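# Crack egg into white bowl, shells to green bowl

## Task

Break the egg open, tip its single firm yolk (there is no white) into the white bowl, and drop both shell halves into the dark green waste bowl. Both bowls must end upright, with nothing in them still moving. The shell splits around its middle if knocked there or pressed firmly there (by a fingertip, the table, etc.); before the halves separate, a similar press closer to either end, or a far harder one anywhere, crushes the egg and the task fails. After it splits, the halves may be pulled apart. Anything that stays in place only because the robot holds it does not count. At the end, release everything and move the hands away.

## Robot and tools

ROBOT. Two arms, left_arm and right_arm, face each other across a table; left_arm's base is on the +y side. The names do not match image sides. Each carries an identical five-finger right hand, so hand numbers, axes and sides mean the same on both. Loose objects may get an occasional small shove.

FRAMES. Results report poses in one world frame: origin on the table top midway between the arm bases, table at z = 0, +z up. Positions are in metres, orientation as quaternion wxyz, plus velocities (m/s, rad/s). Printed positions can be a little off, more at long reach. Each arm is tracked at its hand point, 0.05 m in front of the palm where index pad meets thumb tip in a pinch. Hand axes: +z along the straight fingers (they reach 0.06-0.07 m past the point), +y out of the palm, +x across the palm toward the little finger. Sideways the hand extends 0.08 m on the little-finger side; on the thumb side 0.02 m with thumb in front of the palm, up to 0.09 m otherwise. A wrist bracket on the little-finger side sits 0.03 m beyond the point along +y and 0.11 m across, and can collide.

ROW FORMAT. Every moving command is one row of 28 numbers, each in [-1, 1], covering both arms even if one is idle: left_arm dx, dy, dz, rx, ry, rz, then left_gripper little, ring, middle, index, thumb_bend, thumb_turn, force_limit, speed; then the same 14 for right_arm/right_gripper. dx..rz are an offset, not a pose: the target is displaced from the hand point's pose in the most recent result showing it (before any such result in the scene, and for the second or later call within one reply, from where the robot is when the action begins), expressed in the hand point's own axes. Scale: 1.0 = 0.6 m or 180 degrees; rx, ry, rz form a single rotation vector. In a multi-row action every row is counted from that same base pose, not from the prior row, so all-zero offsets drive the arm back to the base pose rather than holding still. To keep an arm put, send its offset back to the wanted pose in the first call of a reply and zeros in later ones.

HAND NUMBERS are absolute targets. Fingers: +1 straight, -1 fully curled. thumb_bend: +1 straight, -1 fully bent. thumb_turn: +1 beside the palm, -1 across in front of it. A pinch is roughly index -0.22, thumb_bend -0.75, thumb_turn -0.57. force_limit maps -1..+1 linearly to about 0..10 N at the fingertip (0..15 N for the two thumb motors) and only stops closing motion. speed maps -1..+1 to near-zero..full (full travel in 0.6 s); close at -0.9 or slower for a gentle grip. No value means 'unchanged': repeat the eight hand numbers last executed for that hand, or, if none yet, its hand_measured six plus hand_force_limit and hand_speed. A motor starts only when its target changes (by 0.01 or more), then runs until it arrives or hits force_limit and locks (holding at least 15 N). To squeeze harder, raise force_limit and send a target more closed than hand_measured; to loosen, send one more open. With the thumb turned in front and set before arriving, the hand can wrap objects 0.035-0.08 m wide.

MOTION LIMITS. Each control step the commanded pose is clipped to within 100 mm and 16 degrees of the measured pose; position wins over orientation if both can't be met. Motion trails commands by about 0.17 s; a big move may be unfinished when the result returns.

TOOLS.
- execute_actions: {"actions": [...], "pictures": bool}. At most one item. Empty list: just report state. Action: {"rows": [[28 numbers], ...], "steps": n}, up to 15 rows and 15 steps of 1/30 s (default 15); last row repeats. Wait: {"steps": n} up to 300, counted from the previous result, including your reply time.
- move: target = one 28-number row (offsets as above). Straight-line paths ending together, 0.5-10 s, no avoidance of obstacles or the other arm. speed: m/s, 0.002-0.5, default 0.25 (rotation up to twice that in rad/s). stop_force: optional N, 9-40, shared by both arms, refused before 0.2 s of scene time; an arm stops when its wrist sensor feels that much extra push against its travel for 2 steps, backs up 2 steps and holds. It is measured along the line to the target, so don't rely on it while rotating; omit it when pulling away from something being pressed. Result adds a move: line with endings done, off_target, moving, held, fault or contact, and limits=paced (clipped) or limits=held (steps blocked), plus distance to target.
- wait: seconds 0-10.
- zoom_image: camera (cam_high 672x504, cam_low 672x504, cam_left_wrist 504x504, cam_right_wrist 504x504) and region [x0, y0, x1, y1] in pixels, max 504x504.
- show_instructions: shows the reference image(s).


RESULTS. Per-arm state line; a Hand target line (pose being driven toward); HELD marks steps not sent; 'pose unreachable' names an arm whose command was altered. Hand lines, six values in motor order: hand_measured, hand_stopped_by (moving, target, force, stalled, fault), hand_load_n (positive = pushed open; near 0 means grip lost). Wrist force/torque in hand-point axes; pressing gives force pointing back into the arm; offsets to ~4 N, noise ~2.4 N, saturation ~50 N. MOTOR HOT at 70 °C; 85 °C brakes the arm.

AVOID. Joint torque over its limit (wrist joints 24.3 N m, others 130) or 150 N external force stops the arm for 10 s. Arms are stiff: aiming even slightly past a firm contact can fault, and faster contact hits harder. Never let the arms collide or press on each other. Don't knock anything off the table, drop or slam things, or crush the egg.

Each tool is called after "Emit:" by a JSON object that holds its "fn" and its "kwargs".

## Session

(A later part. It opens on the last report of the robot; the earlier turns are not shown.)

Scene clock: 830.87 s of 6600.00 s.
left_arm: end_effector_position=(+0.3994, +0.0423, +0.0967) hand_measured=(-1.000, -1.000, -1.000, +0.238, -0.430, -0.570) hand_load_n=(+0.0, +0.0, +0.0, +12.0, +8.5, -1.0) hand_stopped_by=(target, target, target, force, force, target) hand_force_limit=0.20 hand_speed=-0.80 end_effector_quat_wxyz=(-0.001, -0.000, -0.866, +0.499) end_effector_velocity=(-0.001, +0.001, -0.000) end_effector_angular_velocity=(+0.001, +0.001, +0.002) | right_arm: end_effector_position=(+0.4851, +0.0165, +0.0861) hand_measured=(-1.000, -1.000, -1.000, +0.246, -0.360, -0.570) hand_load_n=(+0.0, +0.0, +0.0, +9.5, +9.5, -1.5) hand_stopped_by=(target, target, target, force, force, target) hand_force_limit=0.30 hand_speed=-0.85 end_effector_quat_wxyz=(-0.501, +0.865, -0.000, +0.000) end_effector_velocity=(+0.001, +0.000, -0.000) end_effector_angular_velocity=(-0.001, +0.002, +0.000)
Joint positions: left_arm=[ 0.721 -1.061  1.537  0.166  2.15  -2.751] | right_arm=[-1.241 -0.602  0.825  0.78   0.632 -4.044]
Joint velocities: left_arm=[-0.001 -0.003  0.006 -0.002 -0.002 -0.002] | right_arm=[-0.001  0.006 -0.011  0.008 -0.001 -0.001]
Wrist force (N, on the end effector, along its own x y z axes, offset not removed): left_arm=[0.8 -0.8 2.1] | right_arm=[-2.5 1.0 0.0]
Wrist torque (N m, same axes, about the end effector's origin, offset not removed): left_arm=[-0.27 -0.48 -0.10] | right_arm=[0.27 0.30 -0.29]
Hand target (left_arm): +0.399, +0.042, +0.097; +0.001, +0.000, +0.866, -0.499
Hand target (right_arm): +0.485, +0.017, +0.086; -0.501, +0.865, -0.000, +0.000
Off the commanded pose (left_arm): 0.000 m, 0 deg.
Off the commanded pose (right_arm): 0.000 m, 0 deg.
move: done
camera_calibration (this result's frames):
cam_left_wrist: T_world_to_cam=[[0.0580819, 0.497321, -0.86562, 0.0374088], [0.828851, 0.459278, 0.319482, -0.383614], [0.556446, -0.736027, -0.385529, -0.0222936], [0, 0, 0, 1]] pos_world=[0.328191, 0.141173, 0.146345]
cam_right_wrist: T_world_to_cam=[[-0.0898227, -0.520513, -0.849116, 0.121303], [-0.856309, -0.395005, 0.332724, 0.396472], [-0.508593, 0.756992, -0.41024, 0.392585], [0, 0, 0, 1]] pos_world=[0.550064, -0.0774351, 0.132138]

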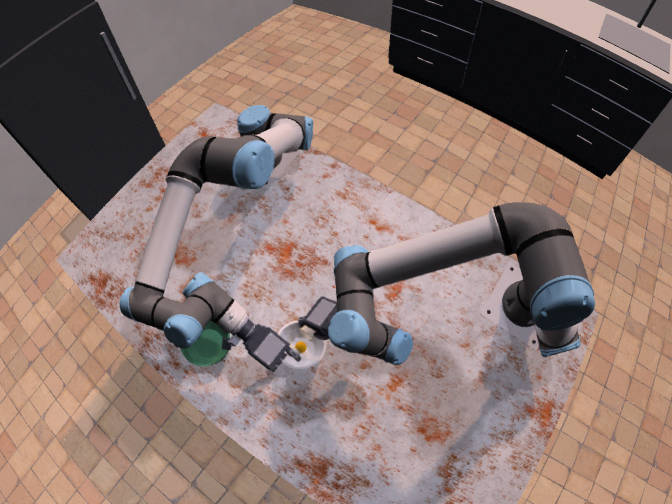

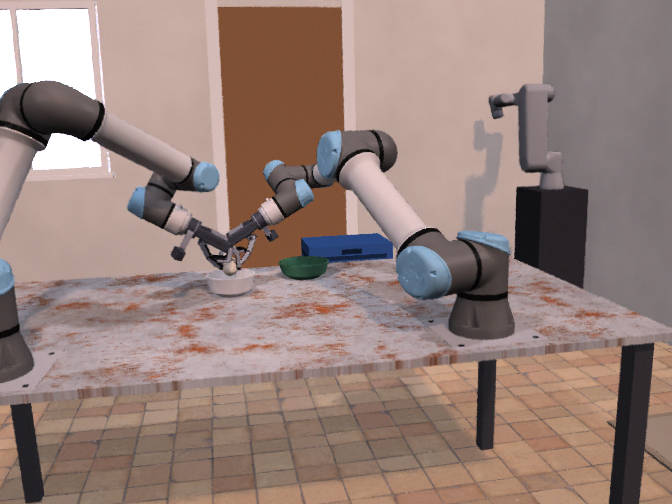

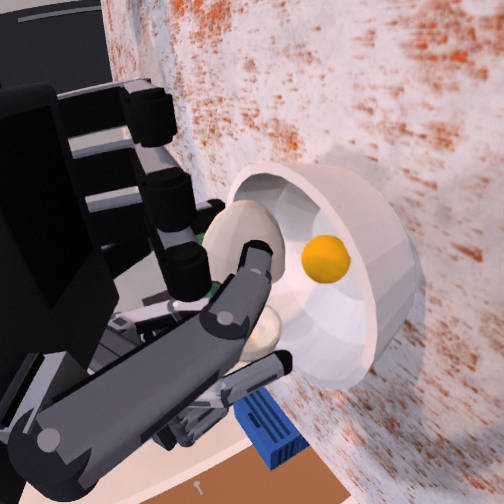

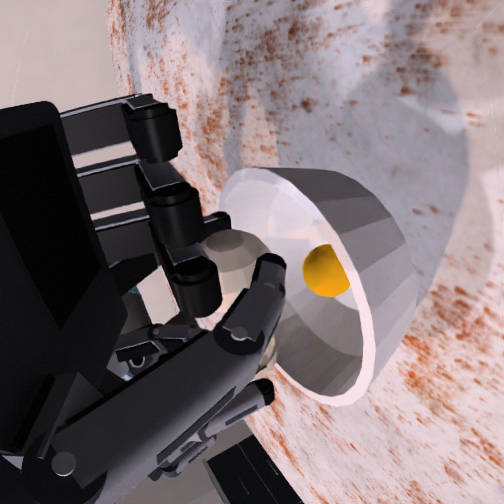

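Emit:
{"fn": "move", "kwargs": {"target": [0,-0.065,-0.0375,0,0,0,-1,-1,-1,-0.1,-0.75,-0.57,0.2,-0.8,0,-0.065,-0.0375,0,0,0,-1,-1,-1,-0.1,-0.75,-0.57,0.3,-0.85], "speed": 0.12}}

Emit:
{"fn": "move", "kwargs": {"target": [0.03,-0.03,-0.06,0,0,0,-1,-1,-1,-0.1,-0.75,-0.57,0.2,-0.8,0.2167,0.2322,-0.3653,0,0.1443,0.0833,-1,-1,-1,-0.1,-0.75,-0.57,0.3,-0.85], "speed": 0.2}}

Scene clock: 859.17 s of 6600.00 s.
left_arm: end_effector_position=(+0.3993, +0.0423, +0.1416) hand_measured=(-1.000, -1.000, -1.000, +0.238, -0.430, -0.570) hand_load_n=(+0.0, +0.0, +0.0, +12.0, +8.5, -1.0) hand_stopped_by=(target, target, target, force, force, target) hand_force_limit=0.20 hand_speed=-0.80 end_effector_quat_wxyz=(-0.001, -0.000, -0.866, +0.499) end_effector_velocity=(+0.000, +0.000, +0.002) end_effector_angular_velocity=(-0.000, -0.000, +0.000) | right_arm: end_effector_position=(+0.4850, +0.0164, +0.1310) hand_measured=(-1.000, -1.000, -1.000, +0.246, -0.360, -0.570) hand_load_n=(+0.0, +0.0, +0.0, +9.5, +9.5, -1.5) hand_stopped_by=(target, target, target, force, force, target) hand_force_limit=0.30 hand_speed=-0.85 end_effector_quat_wxyz=(-0.501, +0.865, -0.000, +0.000) end_effector_velocity=(+0.000, +0.000, +0.001) end_effector_angular_velocity=(-0.000, -0.002, +0.001)
Joint positions: left_arm=[ 0.72  -1.105  1.48   0.268  2.149 -2.751] | right_arm=[-1.241 -0.628  0.759  0.873  0.632 -4.044]
Joint velocities: left_arm=[ 0.    -0.001 -0.003  0.003 -0.     0.   ] | right_arm=[-0.     0.001 -0.005  0.004  0.    -0.002]
Wrist force (N, on the end effector, along its own x y z axes, offset not removed): left_arm=[-1.8 -0.1 1.2] | right_arm=[-2.5 0.7 1.2]
Wrist torque (N m, same axes, about the end effector's origin, offset not removed): left_arm=[-0.04 0.07 -0.29] | right_arm=[0.17 0.27 -0.33]
Hand target (left_arm): +0.399, +0.042, +0.142; +0.001, +0.000, +0.866, -0.499
Hand target (right_arm): +0.485, +0.016, +0.131; -0.501, +0.865, -0.000, +0.000
Off the commanded pose (left_arm): 0.000 m, 0 deg.
Off the commanded pose (right_arm): 0.000 m, 0 deg.
After step 90, 24.43 s passed at rest.
move: done
camera_calibration (this result's frames):
cam_left_wrist: T_world_to_cam=[[0.0580557, 0.497356, -0.865602, 0.0763323], [0.828801, 0.459345, 0.319517, -0.397826], [0.556524, -0.735961, -0.385542, -0.00498654], [0, 0, 0, 1]] pos_world=[0.328062, 0.141105, 0.191263]
cam_right_wrist: T_world_to_cam=[[-0.089816, -0.520488, -0.849132, 0.159364], [-0.85634, -0.394974, 0.332683, 0.381428], [-0.508543, 0.757026, -0.410239, 0.411026], [0, 0, 0, 1]] pos_world=[0.54997, -0.077556, 0.177046]

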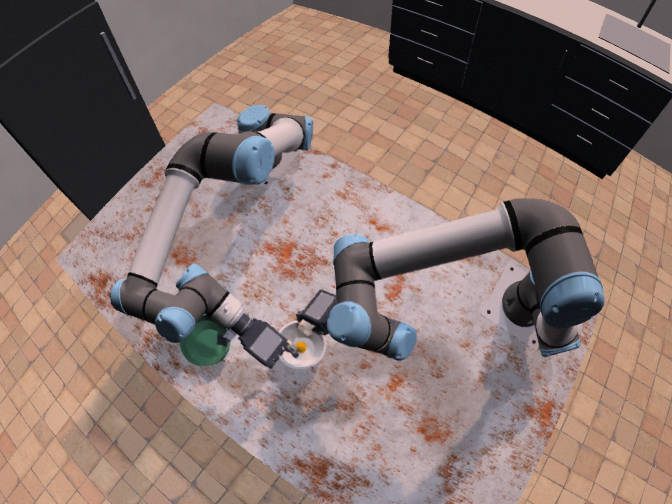

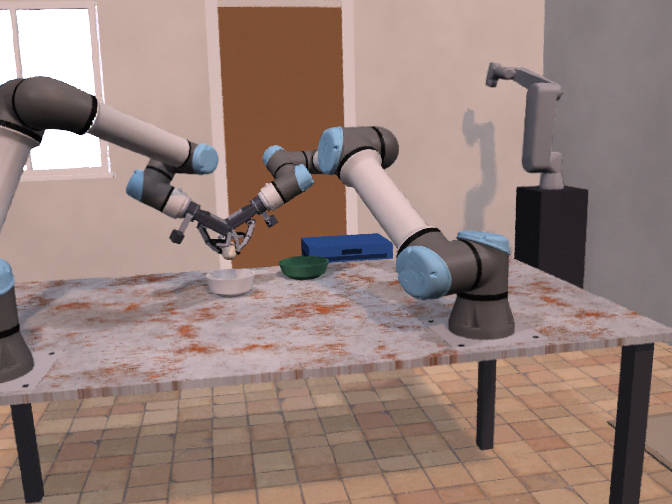

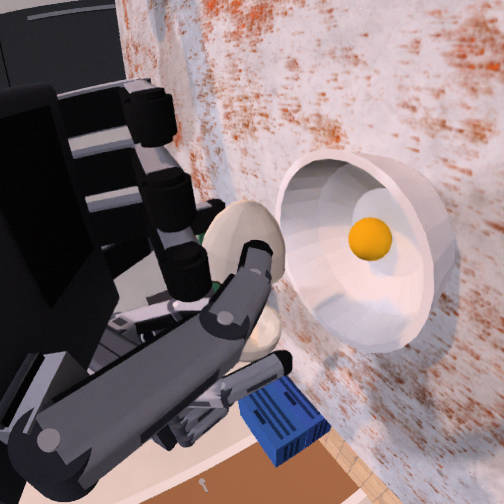

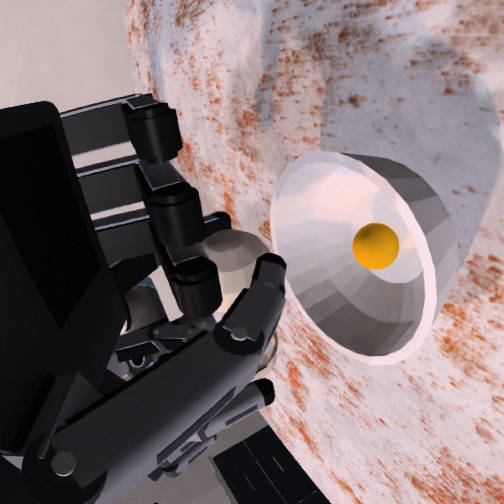

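Scene clock: 861.10 s of 6600.00 s.
left_arm: end_effector_position=(+0.3812, +0.0644, +0.1752) hand_measured=(-1.000, -1.000, -1.000, +0.238, -0.430, -0.570) hand_load_n=(+0.0, +0.0, +0.0, +12.0, +8.5, -1.0) hand_stopped_by=(target, target, target, force, force, target) hand_force_limit=0.20 hand_speed=-0.80 end_effector_quat_wxyz=(-0.001, -0.000, -0.866, +0.499) end_effector_velocity=(-0.001, -0.002, +0.000) end_effector_angular_velocity=(-0.002, -0.002, -0.003) | right_arm: end_effector_position=(+0.6149, -0.2427, +0.1193) hand_measured=(-1.000, -1.000, -1.000, +0.246, -0.360, -0.570) hand_load_n=(+0.0, +0.0, +0.0, +9.5, +9.5, -1.5) hand_stopped_by=(target, target, target, force, force, target) hand_force_limit=0.30 hand_speed=-0.85 end_effector_quat_wxyz=(+0.484, -0.836, +0.224, -0.129) end_effector_velocity=(+0.001, -0.002, +0.000) end_effector_angular_velocity=(-0.000, -0.001, -0.003)
Joint positions: left_arm=[ 0.72  -1.196  1.521  0.316  2.149 -2.752] | right_arm=[-1.652 -0.832  1.137  0.582  0.697 -3.896]
Joint velocities: left_arm=[-0.003 -0.001  0.001 -0.002 -0.     0.   ] | right_arm=[-0.002 -0.    -0.    -0.001  0.001  0.001]
Wrist force (N, on the end effector, along its own x y z axes, offset not removed): left_arm=[0.8 2.4 2.4] | right_arm=[-2.0 0.9 0.4]
Wrist torque (N m, same axes, about the end effector's origin, offset not removed): left_arm=[0.12 -0.28 -0.01] | right_arm=[0.27 0.25 -0.23]
Hand target (left_arm): +0.381, +0.064, +0.175; +0.001, +0.000, +0.866, -0.499
Hand target (right_arm): +0.615, -0.243, +0.119; -0.484, +0.836, -0.224, +0.129
Off the commanded pose (left_arm): 0.000 m, 0 deg.
Off the commanded pose (right_arm): 0.000 m, 0 deg.
move: done
camera_calibration (this result's frames):
cam_left_wrist: T_world_to_cam=[[0.0580521, 0.497355, -0.865603, 0.0954676], [0.82881, 0.459335, 0.319508, -0.403713], [0.55651, -0.735968, -0.385547, 0.0343084], [0, 0, 0, 1]] pos_world=[0.309966, 0.163208, 0.224854]
cam_right_wrist: T_world_to_cam=[[-0.338864, -0.404864, -0.849268, 0.207499], [-0.938744, 0.085346, 0.333879, 0.561326], [-0.0626939, 0.910385, -0.408984, 0.431351], [0, 0, 0, 1]] pos_world=[0.624299, -0.356594, 0.165223]

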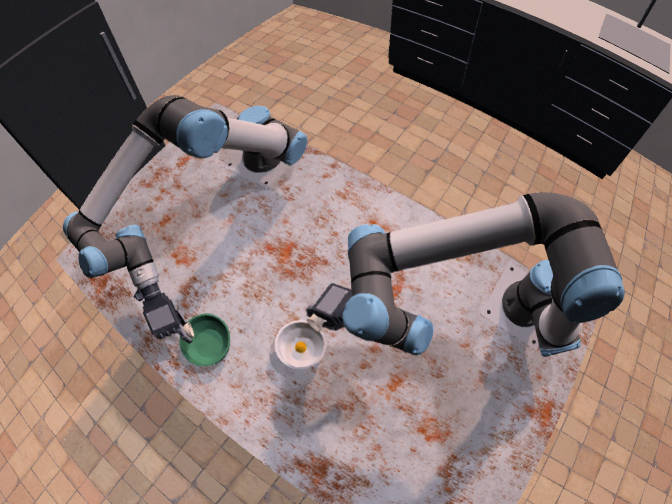

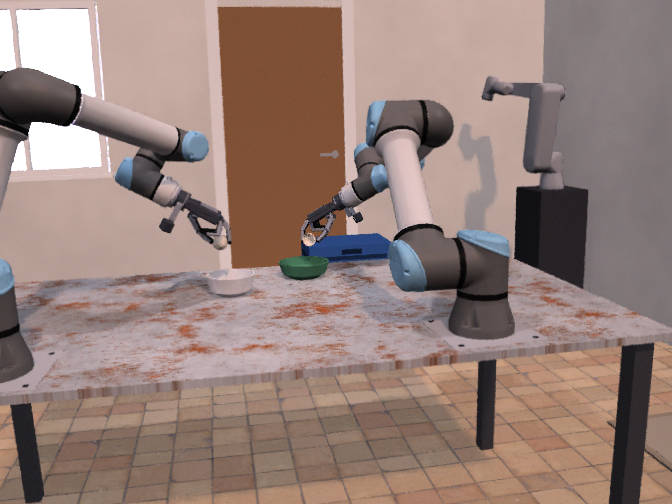

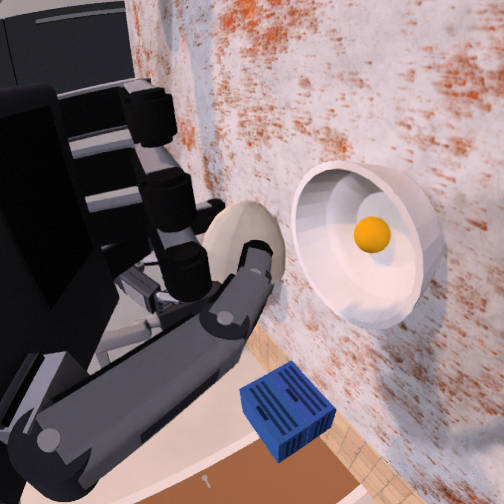

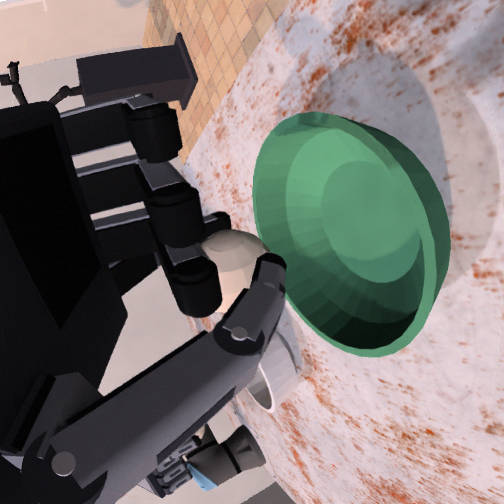

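Emit:
{"fn": "zoom_image", "kwargs": {"camera": "cam_high", "region": [130,270,260,380]}}

Emit:
{"fn": "zoom_image", "kwargs": {"camera": "cam_low", "region": [260,200,380,290]}}

Region (130, 270, 260, 380) of cam_high's 672x504 image, scaled by 3.877, with more detail than that image has; it fills the top 426 rows of this view, and the rest is white.

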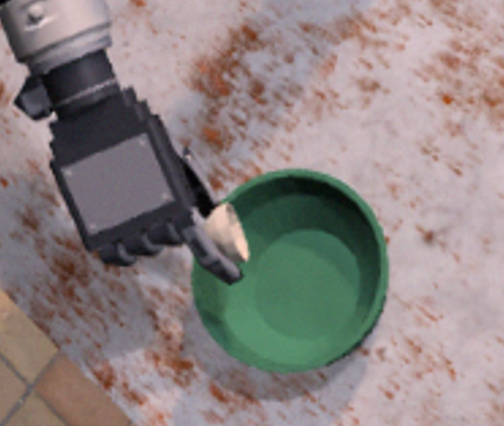

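Region (260, 200, 380, 290) of cam_low's 672x504 image, scaled by 4.200, with more detail than that image has; it fills the top 378 rows of this view, and the rest is white.

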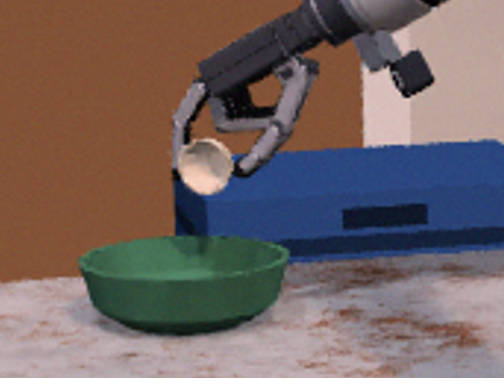

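Emit:
{"fn": "move", "kwargs": {"target": [-0.1313,-0.0775,0.1177,0.0531,-0.2117,-0.0988,-1,-1,-1,-0.1,-0.75,-0.57,0.2,-0.8,0,0.0766,0.064,0,0,0,-1,-1,-1,-0.1,-0.75,-0.57,0.3,-0.85], "speed": 0.16}}

Scene clock: 890.00 s of 6600.00 s.
left_arm: end_effector_position=(+0.4600, -0.0201, +0.1801) hand_measured=(-1.000, -1.000, -1.000, +0.238, -0.430, -0.570) hand_load_n=(+0.0, +0.0, +0.0, +12.0, +8.5, -1.0) hand_stopped_by=(target, target, target, force, force, target) hand_force_limit=0.20 hand_speed=-0.80 end_effector_quat_wxyz=(-0.206, +0.293, -0.765, +0.535) end_effector_velocity=(+0.000, -0.001, -0.000) end_effector_angular_velocity=(-0.001, +0.000, +0.006) | right_arm: end_effector_position=(+0.6202, -0.2336, +0.0604) hand_measured=(-1.000, -1.000, -1.000, +0.246, -0.360, -0.570) hand_load_n=(+0.0, +0.0, +0.0, +9.5, +9.5, -1.5) hand_stopped_by=(target, target, target, force, force, target) hand_force_limit=0.30 hand_speed=-0.85 end_effector_quat_wxyz=(+0.484, -0.836, +0.224, -0.129) end_effector_velocity=(-0.000, +0.000, -0.000) end_effector_angular_velocity=(+0.001, +0.001, -0.000)
Joint positions: left_arm=[ 0.479 -1.126  1.467  0.022  1.299 -3.241] | right_arm=[-1.636 -0.765  1.173  0.465  0.707 -3.877]
Joint velocities: left_arm=[-0.003  0.003 -0.004  0.001 -0.009 -0.004] | right_arm=[ 0.     0.     0.    -0.001 -0.     0.002]
Wrist force (N, on the end effector, along its own x y z axes, offset not removed): left_arm=[-1.5 0.2 0.3] | right_arm=[-2.3 -0.2 1.3]
Wrist torque (N m, same axes, about the end effector's origin, offset not removed): left_arm=[0.07 -0.01 -0.22] | right_arm=[0.05 0.19 -0.20]
Hand target (left_arm): +0.460, -0.020, +0.180; +0.206, -0.293, +0.765, -0.535
Hand target (right_arm): +0.620, -0.234, +0.060; -0.484, +0.836, -0.224, +0.129
Off the commanded pose (left_arm): 0.000 m, 0 deg.
Off the commanded pose (right_arm): 0.000 m, 0 deg.
After step 90, 23.13 s passed at rest.
move: done
camera_calibration (this result's frames):
cam_left_wrist: T_world_to_cam=[[-0.182474, 0.290315, -0.939372, 0.256898], [0.276766, 0.931946, 0.234258, -0.153018], [0.943453, -0.217241, -0.250405, -0.261673], [0, 0, 0, 1]] pos_world=[0.336103, 0.0111771, 0.211644]
cam_right_wrist: T_world_to_cam=[[-0.338857, -0.404862, -0.849272, 0.162929], [-0.938747, 0.0853508, 0.333869, 0.585149], [-0.0626848, 0.910386, -0.408985, 0.399339], [0, 0, 0, 1]] pos_world=[0.62955, -0.347531, 0.106331]

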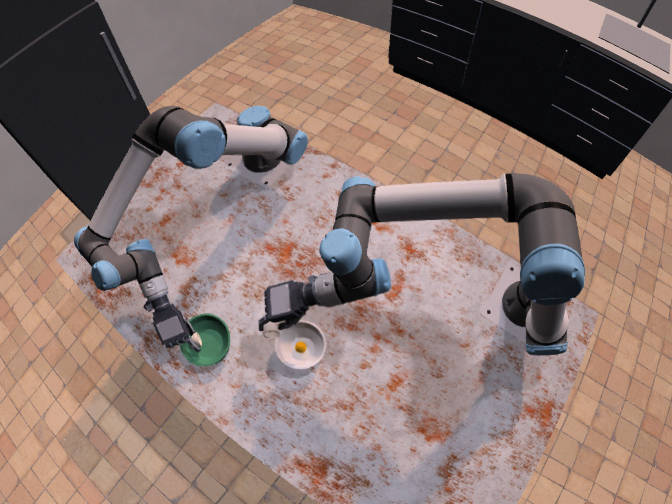

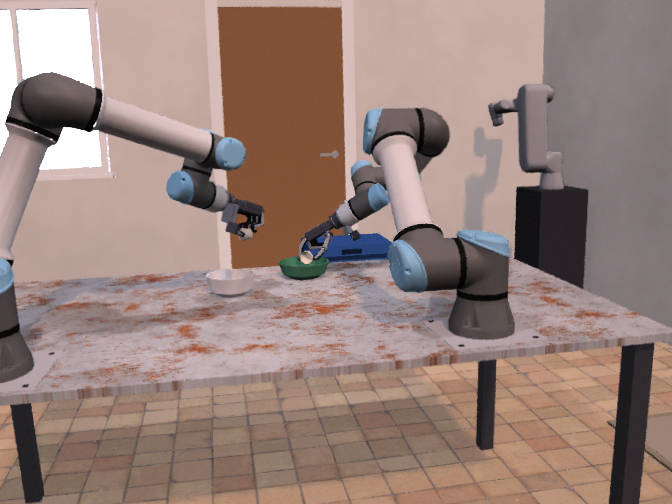

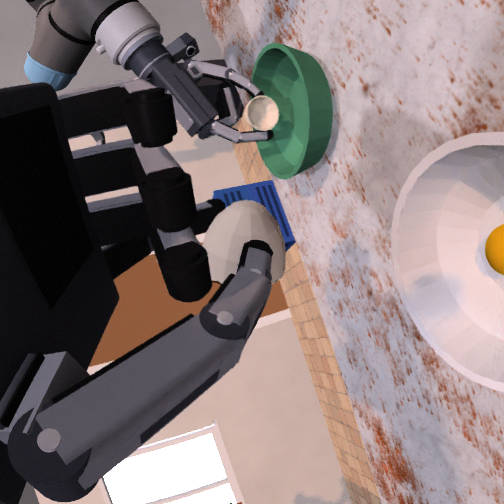

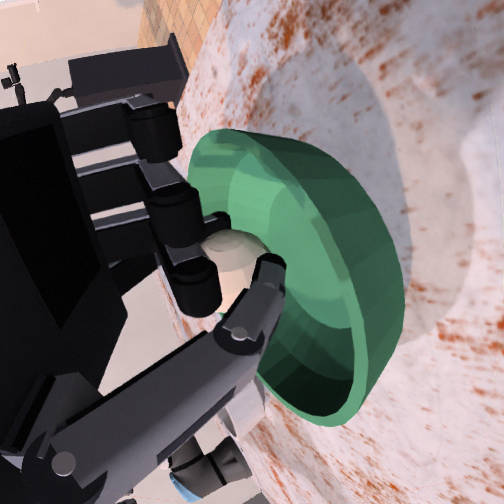

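Lower slowly with stop force.

Emit:
{"fn": "move", "kwargs": {"target": [0,0,0,0,0,0,-1,-1,-1,-0.1,-0.75,-0.57,0.2,-0.8,0,0.0347,0.02,0,0,0,-1,-1,-1,-0.1,-0.75,-0.57,0.3,-0.85], "speed": 0.015, "stop_force": 9}}

Emit:
{"fn": "zoom_image", "kwargs": {"camera": "cam_low", "region": [260,200,380,290]}}

Emit:
{"fn": "zoom_image", "kwargs": {"camera": "cam_high", "region": [130,270,260,380]}}

Scene clock: 895.97 s of 6600.00 s.
left_arm: end_effector_position=(+0.4600, -0.0201, +0.1801) hand_measured=(-1.000, -1.000, -1.000, +0.238, -0.430, -0.570) hand_load_n=(+0.0, +0.0, +0.0, +12.0, +8.5, -1.0) hand_stopped_by=(target, target, target, force, force, target) hand_force_limit=0.20 hand_speed=-0.80 end_effector_quat_wxyz=(-0.206, +0.293, -0.765, +0.535) end_effector_velocity=(-0.001, -0.001, +0.000) end_effector_angular_velocity=(-0.000, -0.001, -0.001) | right_arm: end_effector_position=(+0.6202, -0.2336, +0.0365) hand_measured=(-1.000, -1.000, -1.000, +0.246, -0.360, -0.570) hand_load_n=(+0.0, +0.0, +0.0, +9.5, +9.5, -1.5) hand_stopped_by=(target, target, target, force, force, target) hand_force_limit=0.30 hand_speed=-0.85 end_effector_quat_wxyz=(+0.484, -0.836, +0.224, -0.129) end_effector_velocity=(-0.000, +0.000, -0.002) end_effector_angular_velocity=(+0.000, +0.000, +0.000)
Joint positions: left_arm=[ 0.479 -1.126  1.467  0.022  1.299 -3.241] | right_arm=[-1.636 -0.74   1.193  0.42   0.707 -3.877]
Joint velocities: left_arm=[-0.001 -0.    -0.    -0.001 -0.     0.001] | right_arm=[ 0.     0.002  0.002 -0.003 -0.    -0.   ]
Wrist force (N, on the end effector, along its own x y z axes, offset not removed): left_arm=[0.6 -0.8 1.6] | right_arm=[-2.0 -0.3 1.3]
Wrist torque (N m, same axes, about the end effector's origin, offset not removed): left_arm=[-0.17 -0.30 -0.12] | right_arm=[0.06 0.15 -0.23]
Hand target (left_arm): +0.460, -0.020, +0.180; +0.206, -0.293, +0.765, -0.535
Hand target (right_arm): +0.620, -0.234, +0.036; -0.484, +0.836, -0.224, +0.129
Off the commanded pose (left_arm): 0.000 m, 0 deg.
Off the commanded pose (right_arm): 0.000 m, 0 deg.
After step 90, 1.10 s passed at rest.
move: done
camera_calibration (this result's frames):
cam_left_wrist: T_world_to_cam=[[-0.182474, 0.290315, -0.939372, 0.256898], [0.276765, 0.931946, 0.234258, -0.153016], [0.943453, -0.217239, -0.250405, -0.261673], [0, 0, 0, 1]] pos_world=[0.336103, 0.0111759, 0.211644]
cam_right_wrist: T_world_to_cam=[[-0.338859, -0.404868, -0.849268, 0.14266], [-0.938746, 0.0853465, 0.333874, 0.593162], [-0.0626926, 0.910384, -0.408988, 0.389517], [0, 0, 0, 1]] pos_world=[0.62959, -0.347476, 0.0824232]

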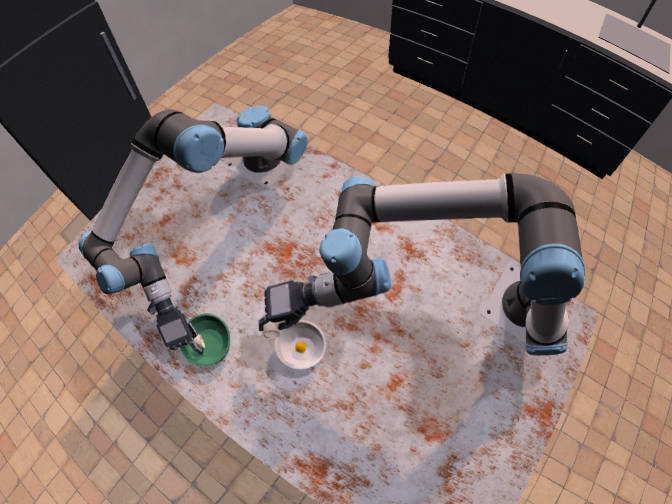

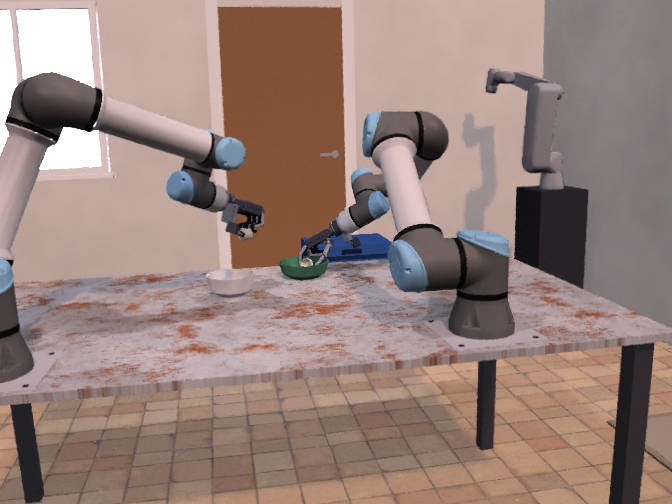

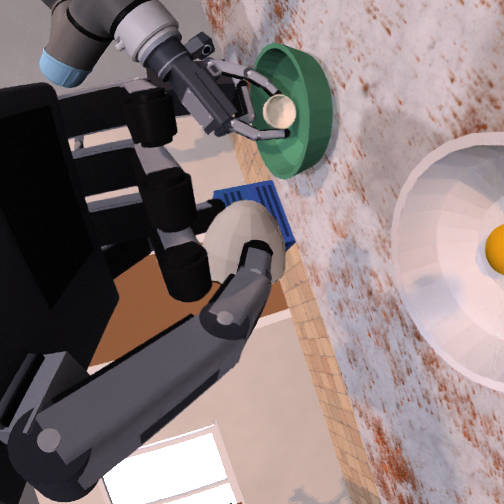

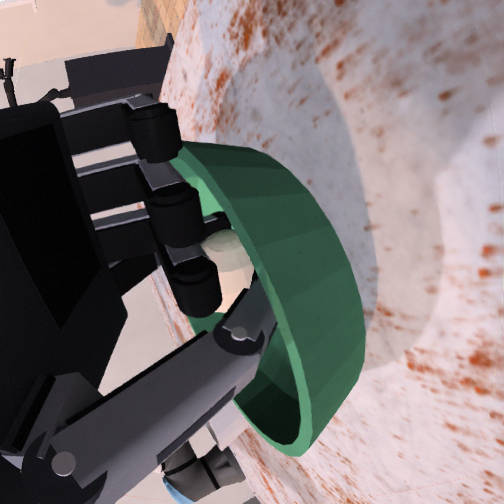

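Region (260, 200, 380, 290) of cam_low's 672x504 image, scaled by 4.200, with more detail than that image has; it fills the top 378 rows of this view, and the rest is white.

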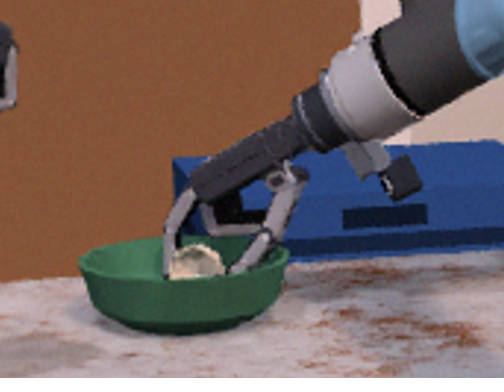

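Region (130, 270, 260, 380) of cam_high's 672x504 image, scaled by 3.877, with more detail than that image has; it fills the top 426 rows of this view, and the rest is white.

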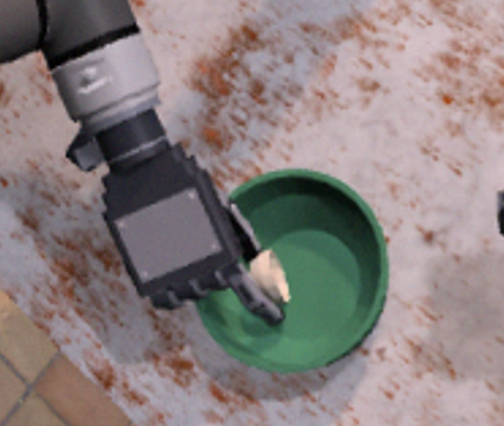

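Emit:
{"fn": "move", "kwargs": {"target": [0,0,0,0,0,0,-1,-1,-1,-0.1,-0.75,-0.57,0.2,-0.8,0,0.008,0.0135,0,0,0,-1,-1,-1,-0.1,-0.75,-0.57,0.3,-0.85], "speed": 0.008, "stop_force": 9}}

Emit:
{"fn": "zoom_image", "kwargs": {"camera": "cam_low", "region": [260,200,380,290]}}

Scene clock: 902.10 s of 6600.00 s.
left_arm: end_effector_position=(+0.4600, -0.0201, +0.1801) hand_measured=(-1.000, -1.000, -1.000, +0.238, -0.430, -0.570) hand_load_n=(+0.0, +0.0, +0.0, +12.0, +8.5, -1.0) hand_stopped_by=(target, target, target, force, force, target) hand_force_limit=0.20 hand_speed=-0.80 end_effector_quat_wxyz=(-0.206, +0.293, -0.765, +0.535) end_effector_velocity=(-0.001, -0.001, -0.000) end_effector_angular_velocity=(+0.002, -0.001, -0.002) | right_arm: end_effector_position=(+0.6221, -0.2303, +0.0300) hand_measured=(-1.000, -1.000, -1.000, +0.246, -0.360, -0.570) hand_load_n=(+0.0, -0.5, +0.0, +9.5, +9.5, -1.5) hand_stopped_by=(target, target, target, force, force, target) hand_force_limit=0.30 hand_speed=-0.85 end_effector_quat_wxyz=(+0.484, -0.836, +0.224, -0.129) end_effector_velocity=(-0.001, -0.001, +0.001) end_effector_angular_velocity=(-0.002, +0.000, +0.001)
Joint positions: left_arm=[ 0.479 -1.126  1.467  0.022  1.299 -3.241] | right_arm=[-1.631 -0.728  1.187  0.408  0.71  -3.871]
Joint velocities: left_arm=[-0.002 -0.     0.     0.    -0.     0.001] | right_arm=[-0.002 -0.004  0.003  0.005 -0.    -0.005]
Wrist force (N, on the end effector, along its own x y z axes, offset not removed): left_arm=[0.1 0.0 0.1] | right_arm=[-0.6 -5.8 -1.7]
Wrist torque (N m, same axes, about the end effector's origin, offset not removed): left_arm=[-0.03 -0.33 -0.06] | right_arm=[0.31 0.40 -0.51]
Hand target (left_arm): +0.460, -0.020, +0.180; +0.206, -0.293, +0.765, -0.535
Hand target (right_arm): +0.622, -0.231, +0.030; -0.484, +0.836, -0.224, +0.129
Off the commanded pose (left_arm): 0.000 m, 0 deg.
Off the commanded pose (right_arm): 0.002 m, 0 deg.
After step 90, 1.83 s passed at rest.
move: contact (right_arm)
camera_calibration (this result's frames):
cam_left_wrist: T_world_to_cam=[[-0.182474, 0.290315, -0.939372, 0.256898], [0.276766, 0.931946, 0.234258, -0.153018], [0.943453, -0.21724, -0.250405, -0.261673], [0, 0, 0, 1]] pos_world=[0.336103, 0.0111771, 0.211644]
cam_right_wrist: T_world_to_cam=[[-0.338747, -0.405006, -0.849247, 0.139056], [-0.938783, 0.0852955, 0.333783, 0.596794], [-0.0627472, 0.910327, -0.409106, 0.38399], [0, 0, 0, 1]] pos_world=[0.631459, -0.344142, 0.0759859]

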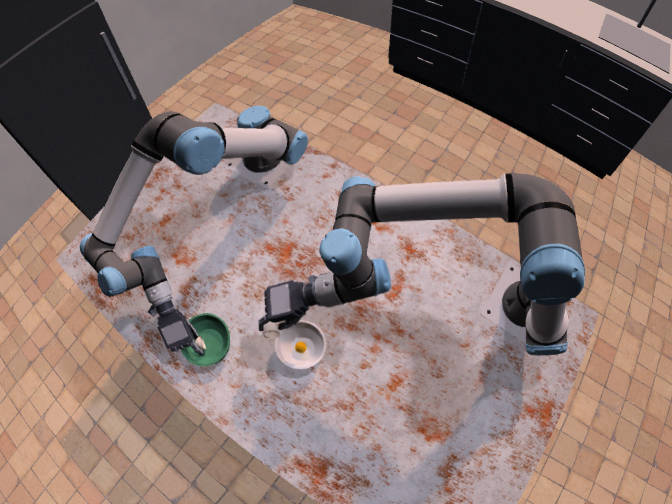

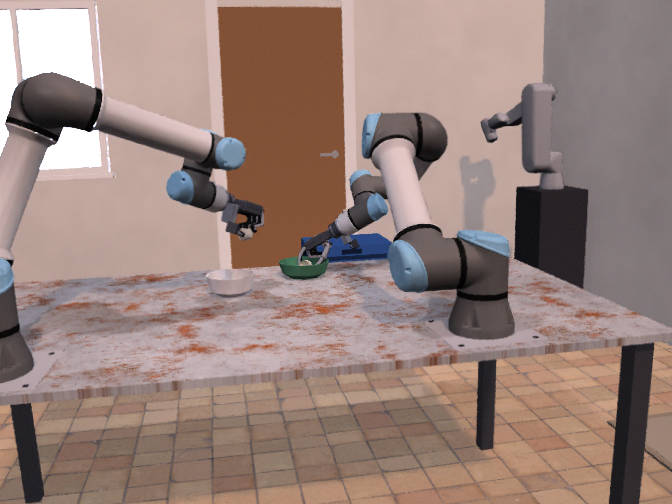

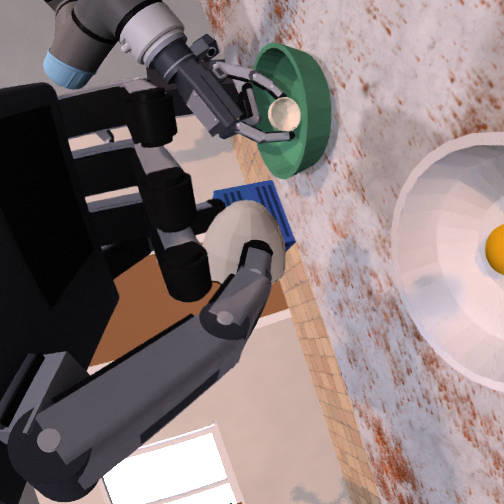

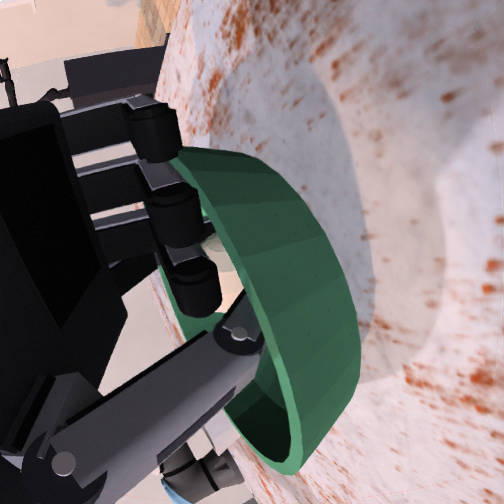

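Region (260, 200, 380, 290) of cam_low's 672x504 image, scaled by 4.200, with more detail than that image has; it fills the top 378 rows of this view, and the rest is white.

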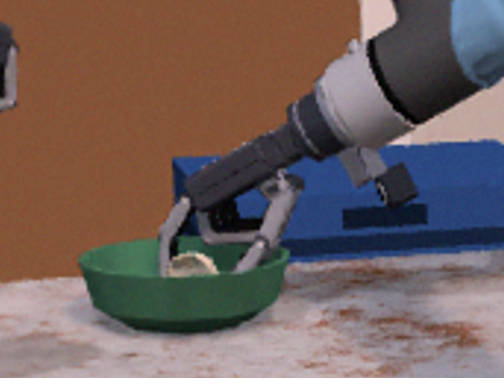

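Emit:
{"fn": "move", "kwargs": {"target": [0,0,0,0,0,0,-1,-1,-1,-0.1,-0.75,-0.57,0.2,-0.8,0,-0.003,-0.0017,0,0,0,-1,-1,-1,0.5,-0.25,-0.57,0.3,-0.3], "speed": 0.01}}

Emit:
{"fn": "zoom_image", "kwargs": {"camera": "cam_high", "region": [130,270,260,380]}}

Scene clock: 906.00 s of 6600.00 s.
left_arm: end_effector_position=(+0.4600, -0.0201, +0.1801) hand_measured=(-1.000, -1.000, -1.000, +0.238, -0.430, -0.570) hand_load_n=(+0.0, +0.0, +0.0, +12.0, +8.5, -1.0) hand_stopped_by=(target, target, target, force, force, target) hand_force_limit=0.20 hand_speed=-0.80 end_effector_quat_wxyz=(-0.206, +0.293, -0.765, +0.535) end_effector_velocity=(+0.000, -0.000, +0.000) end_effector_angular_velocity=(-0.002, -0.001, -0.000) | right_arm: end_effector_position=(+0.6221, -0.2303, +0.0321) hand_measured=(-1.000, -1.000, -1.000, +0.500, -0.250, -0.570) hand_load_n=(+0.0, +0.0, +0.0, +0.0, +0.0, +0.0) hand_stopped_by=(target, target, target, target, target, target) hand_force_limit=0.30 hand_speed=-0.30 end_effector_quat_wxyz=(+0.484, -0.836, +0.224, -0.129) end_effector_velocity=(+0.000, +0.000, +0.001) end_effector_angular_velocity=(+0.000, -0.000, -0.001)
Joint positions: left_arm=[ 0.479 -1.126  1.467  0.022  1.299 -3.241] | right_arm=[-1.631 -0.73   1.186  0.412  0.71  -3.871]
Joint velocities: left_arm=[-0.     0.    -0.    -0.001  0.     0.   ] | right_arm=[ 0.    -0.002 -0.001  0.001  0.     0.002]
Wrist force (N, on the end effector, along its own x y z axes, offset not removed): left_arm=[1.6 -2.0 -1.2] | right_arm=[-1.6 2.3 -0.7]
Wrist torque (N m, same axes, about the end effector's origin, offset not removed): left_arm=[-0.39 -0.32 -0.05] | right_arm=[0.51 0.14 -0.15]
Hand target (left_arm): +0.460, -0.020, +0.180; +0.206, -0.293, +0.765, -0.535
Hand target (right_arm): +0.622, -0.230, +0.032; -0.484, +0.836, -0.224, +0.129
Off the commanded pose (left_arm): 0.000 m, 0 deg.
Off the commanded pose (right_arm): 0.000 m, 0 deg.
After step 90, 0.20 s passed at rest.
move: done
camera_calibration (this result's frames):
cam_left_wrist: T_world_to_cam=[[-0.182474, 0.290315, -0.939372, 0.256898], [0.276766, 0.931946, 0.234258, -0.153018], [0.943453, -0.217241, -0.250405, -0.261673], [0, 0, 0, 1]] pos_world=[0.336103, 0.011177, 0.211644]
cam_right_wrist: T_world_to_cam=[[-0.338761, -0.404964, -0.849261, 0.140792], [-0.93878, 0.0853217, 0.333785, 0.596137], [-0.0627103, 0.910343, -0.409076, 0.38483], [0, 0, 0, 1]] pos_world=[0.63147, -0.344175, 0.0780128]

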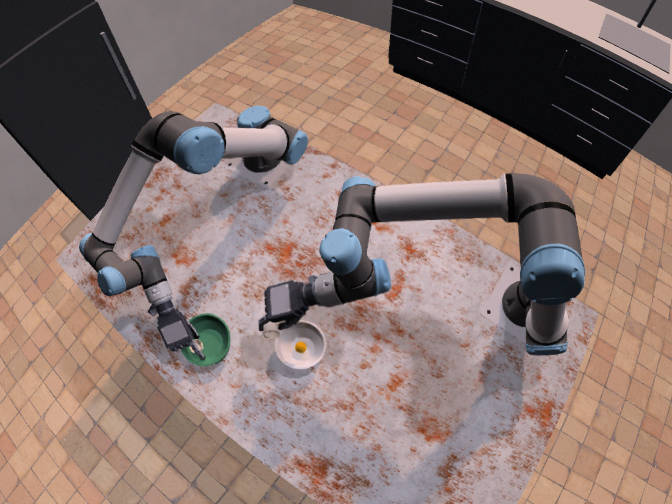

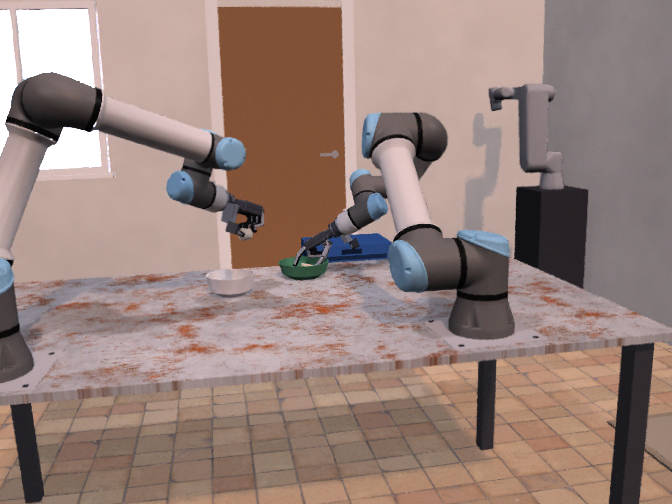

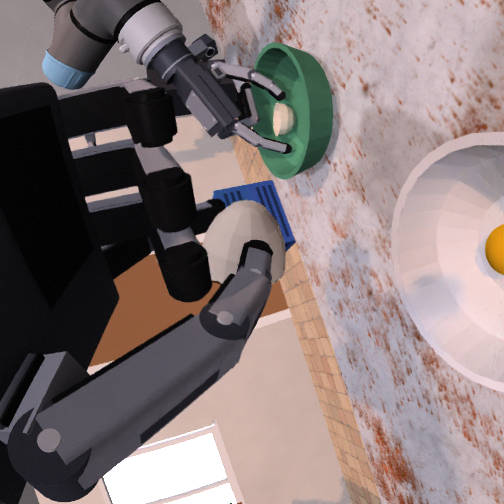

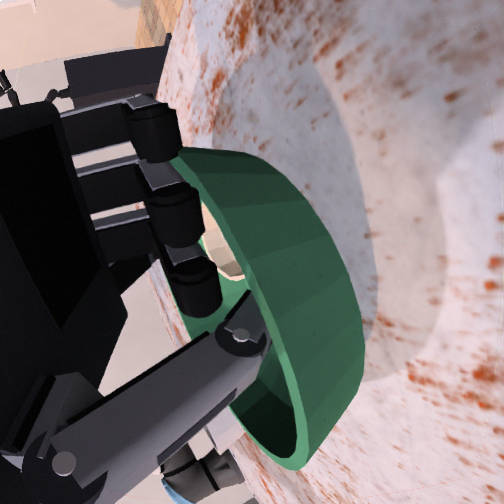

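Region (130, 270, 260, 380) of cam_high's 672x504 image, scaled by 3.877, with more detail than that image has; it fills the top 426 rows of this view, and the rest is white.

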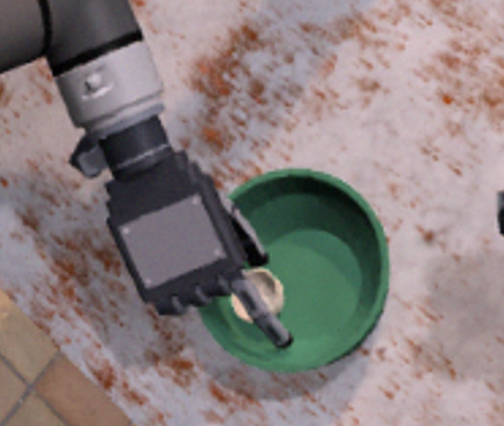

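Emit:
{"fn": "move", "kwargs": {"target": [0,0,0,0,0,0,-1,-1,-1,-0.1,-0.75,-0.57,0.2,-0.8,0,-0.13,-0.075,0,0,0,-1,-1,-1,0.5,-0.25,-0.57,0.3,-0.3], "speed": 0.08}}

Scene clock: 910.00 s of 6600.00 s.
left_arm: end_effector_position=(+0.4600, -0.0201, +0.1801) hand_measured=(-1.000, -1.000, -1.000, +0.238, -0.430, -0.570) hand_load_n=(+0.0, +0.0, +0.0, +12.0, +8.5, -1.0) hand_stopped_by=(target, target, target, force, force, target) hand_force_limit=0.20 hand_speed=-0.80 end_effector_quat_wxyz=(-0.206, +0.293, -0.765, +0.535) end_effector_velocity=(-0.001, -0.000, -0.001) end_effector_angular_velocity=(+0.002, +0.001, -0.002) | right_arm: end_effector_position=(+0.6219, -0.2305, +0.1220) hand_measured=(-1.000, -1.000, -1.000, +0.500, -0.250, -0.570) hand_load_n=(+0.0, +0.0, +0.0, +0.0, +0.0, +0.0) hand_stopped_by=(target, target, target, target, target, target) hand_force_limit=0.30 hand_speed=-0.30 end_effector_quat_wxyz=(+0.484, -0.836, +0.224, -0.129) end_effector_velocity=(+0.000, -0.000, +0.001) end_effector_angular_velocity=(+0.000, -0.000, +0.000)
Joint positions: left_arm=[ 0.479 -1.126  1.467  0.022  1.299 -3.241] | right_arm=[-1.631 -0.814  1.094  0.588  0.71  -3.871]
Joint velocities: left_arm=[-0.001 -0.     0.001  0.001  0.     0.   ] | right_arm=[-0.    -0.001 -0.002  0.003 -0.    -0.001]
Wrist force (N, on the end effector, along its own x y z axes, offset not removed): left_arm=[-1.0 -0.4 2.1] | right_arm=[-3.3 0.5 1.4]
Wrist torque (N m, same axes, about the end effector's origin, offset not removed): left_arm=[-0.21 -0.08 -0.14] | right_arm=[0.09 0.37 -0.23]
Hand target (left_arm): +0.460, -0.020, +0.180; +0.206, -0.293, +0.765, -0.535
Hand target (right_arm): +0.622, -0.231, +0.122; -0.484, +0.836, -0.224, +0.129
Off the commanded pose (left_arm): 0.000 m, 0 deg.
Off the commanded pose (right_arm): 0.000 m, 0 deg.
move: done
camera_calibration (this result's frames):
cam_left_wrist: T_world_to_cam=[[-0.182474, 0.290315, -0.939372, 0.256898], [0.276766, 0.931946, 0.234258, -0.153018], [0.943453, -0.217241, -0.250405, -0.261673], [0, 0, 0, 1]] pos_world=[0.336103, 0.011177, 0.211644]
cam_right_wrist: T_world_to_cam=[[-0.338765, -0.404947, -0.849268, 0.216995], [-0.93878, 0.0853383, 0.333779, 0.56599], [-0.062688, 0.910349, -0.409066, 0.421791], [0, 0, 0, 1]] pos_world=[0.631292, -0.344406, 0.167912]

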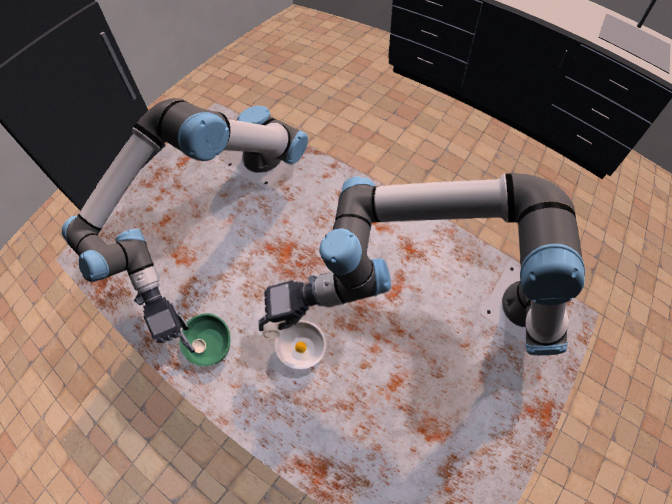

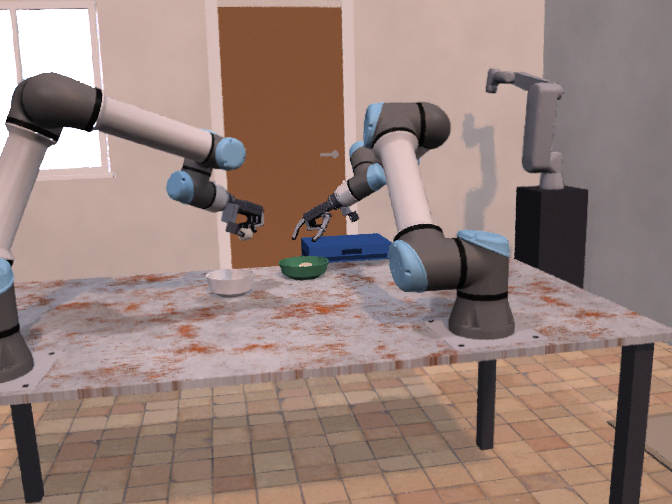

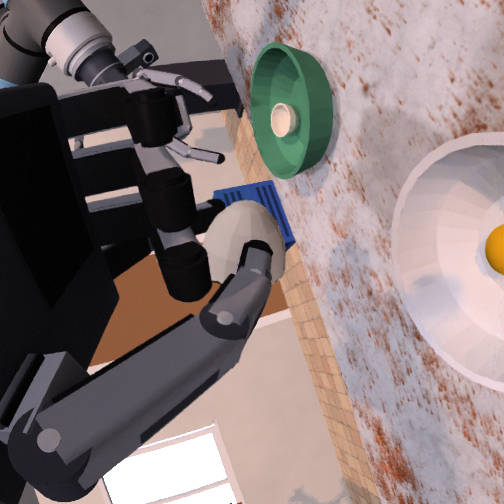

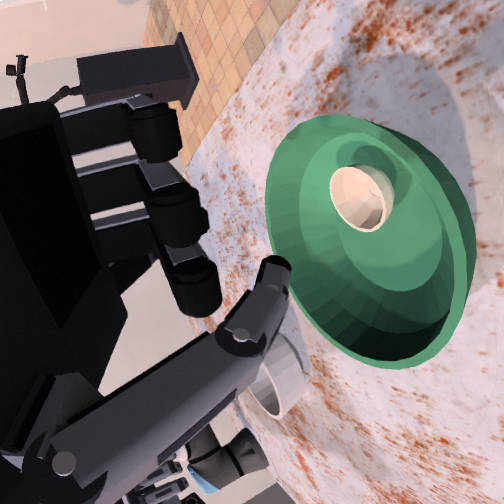

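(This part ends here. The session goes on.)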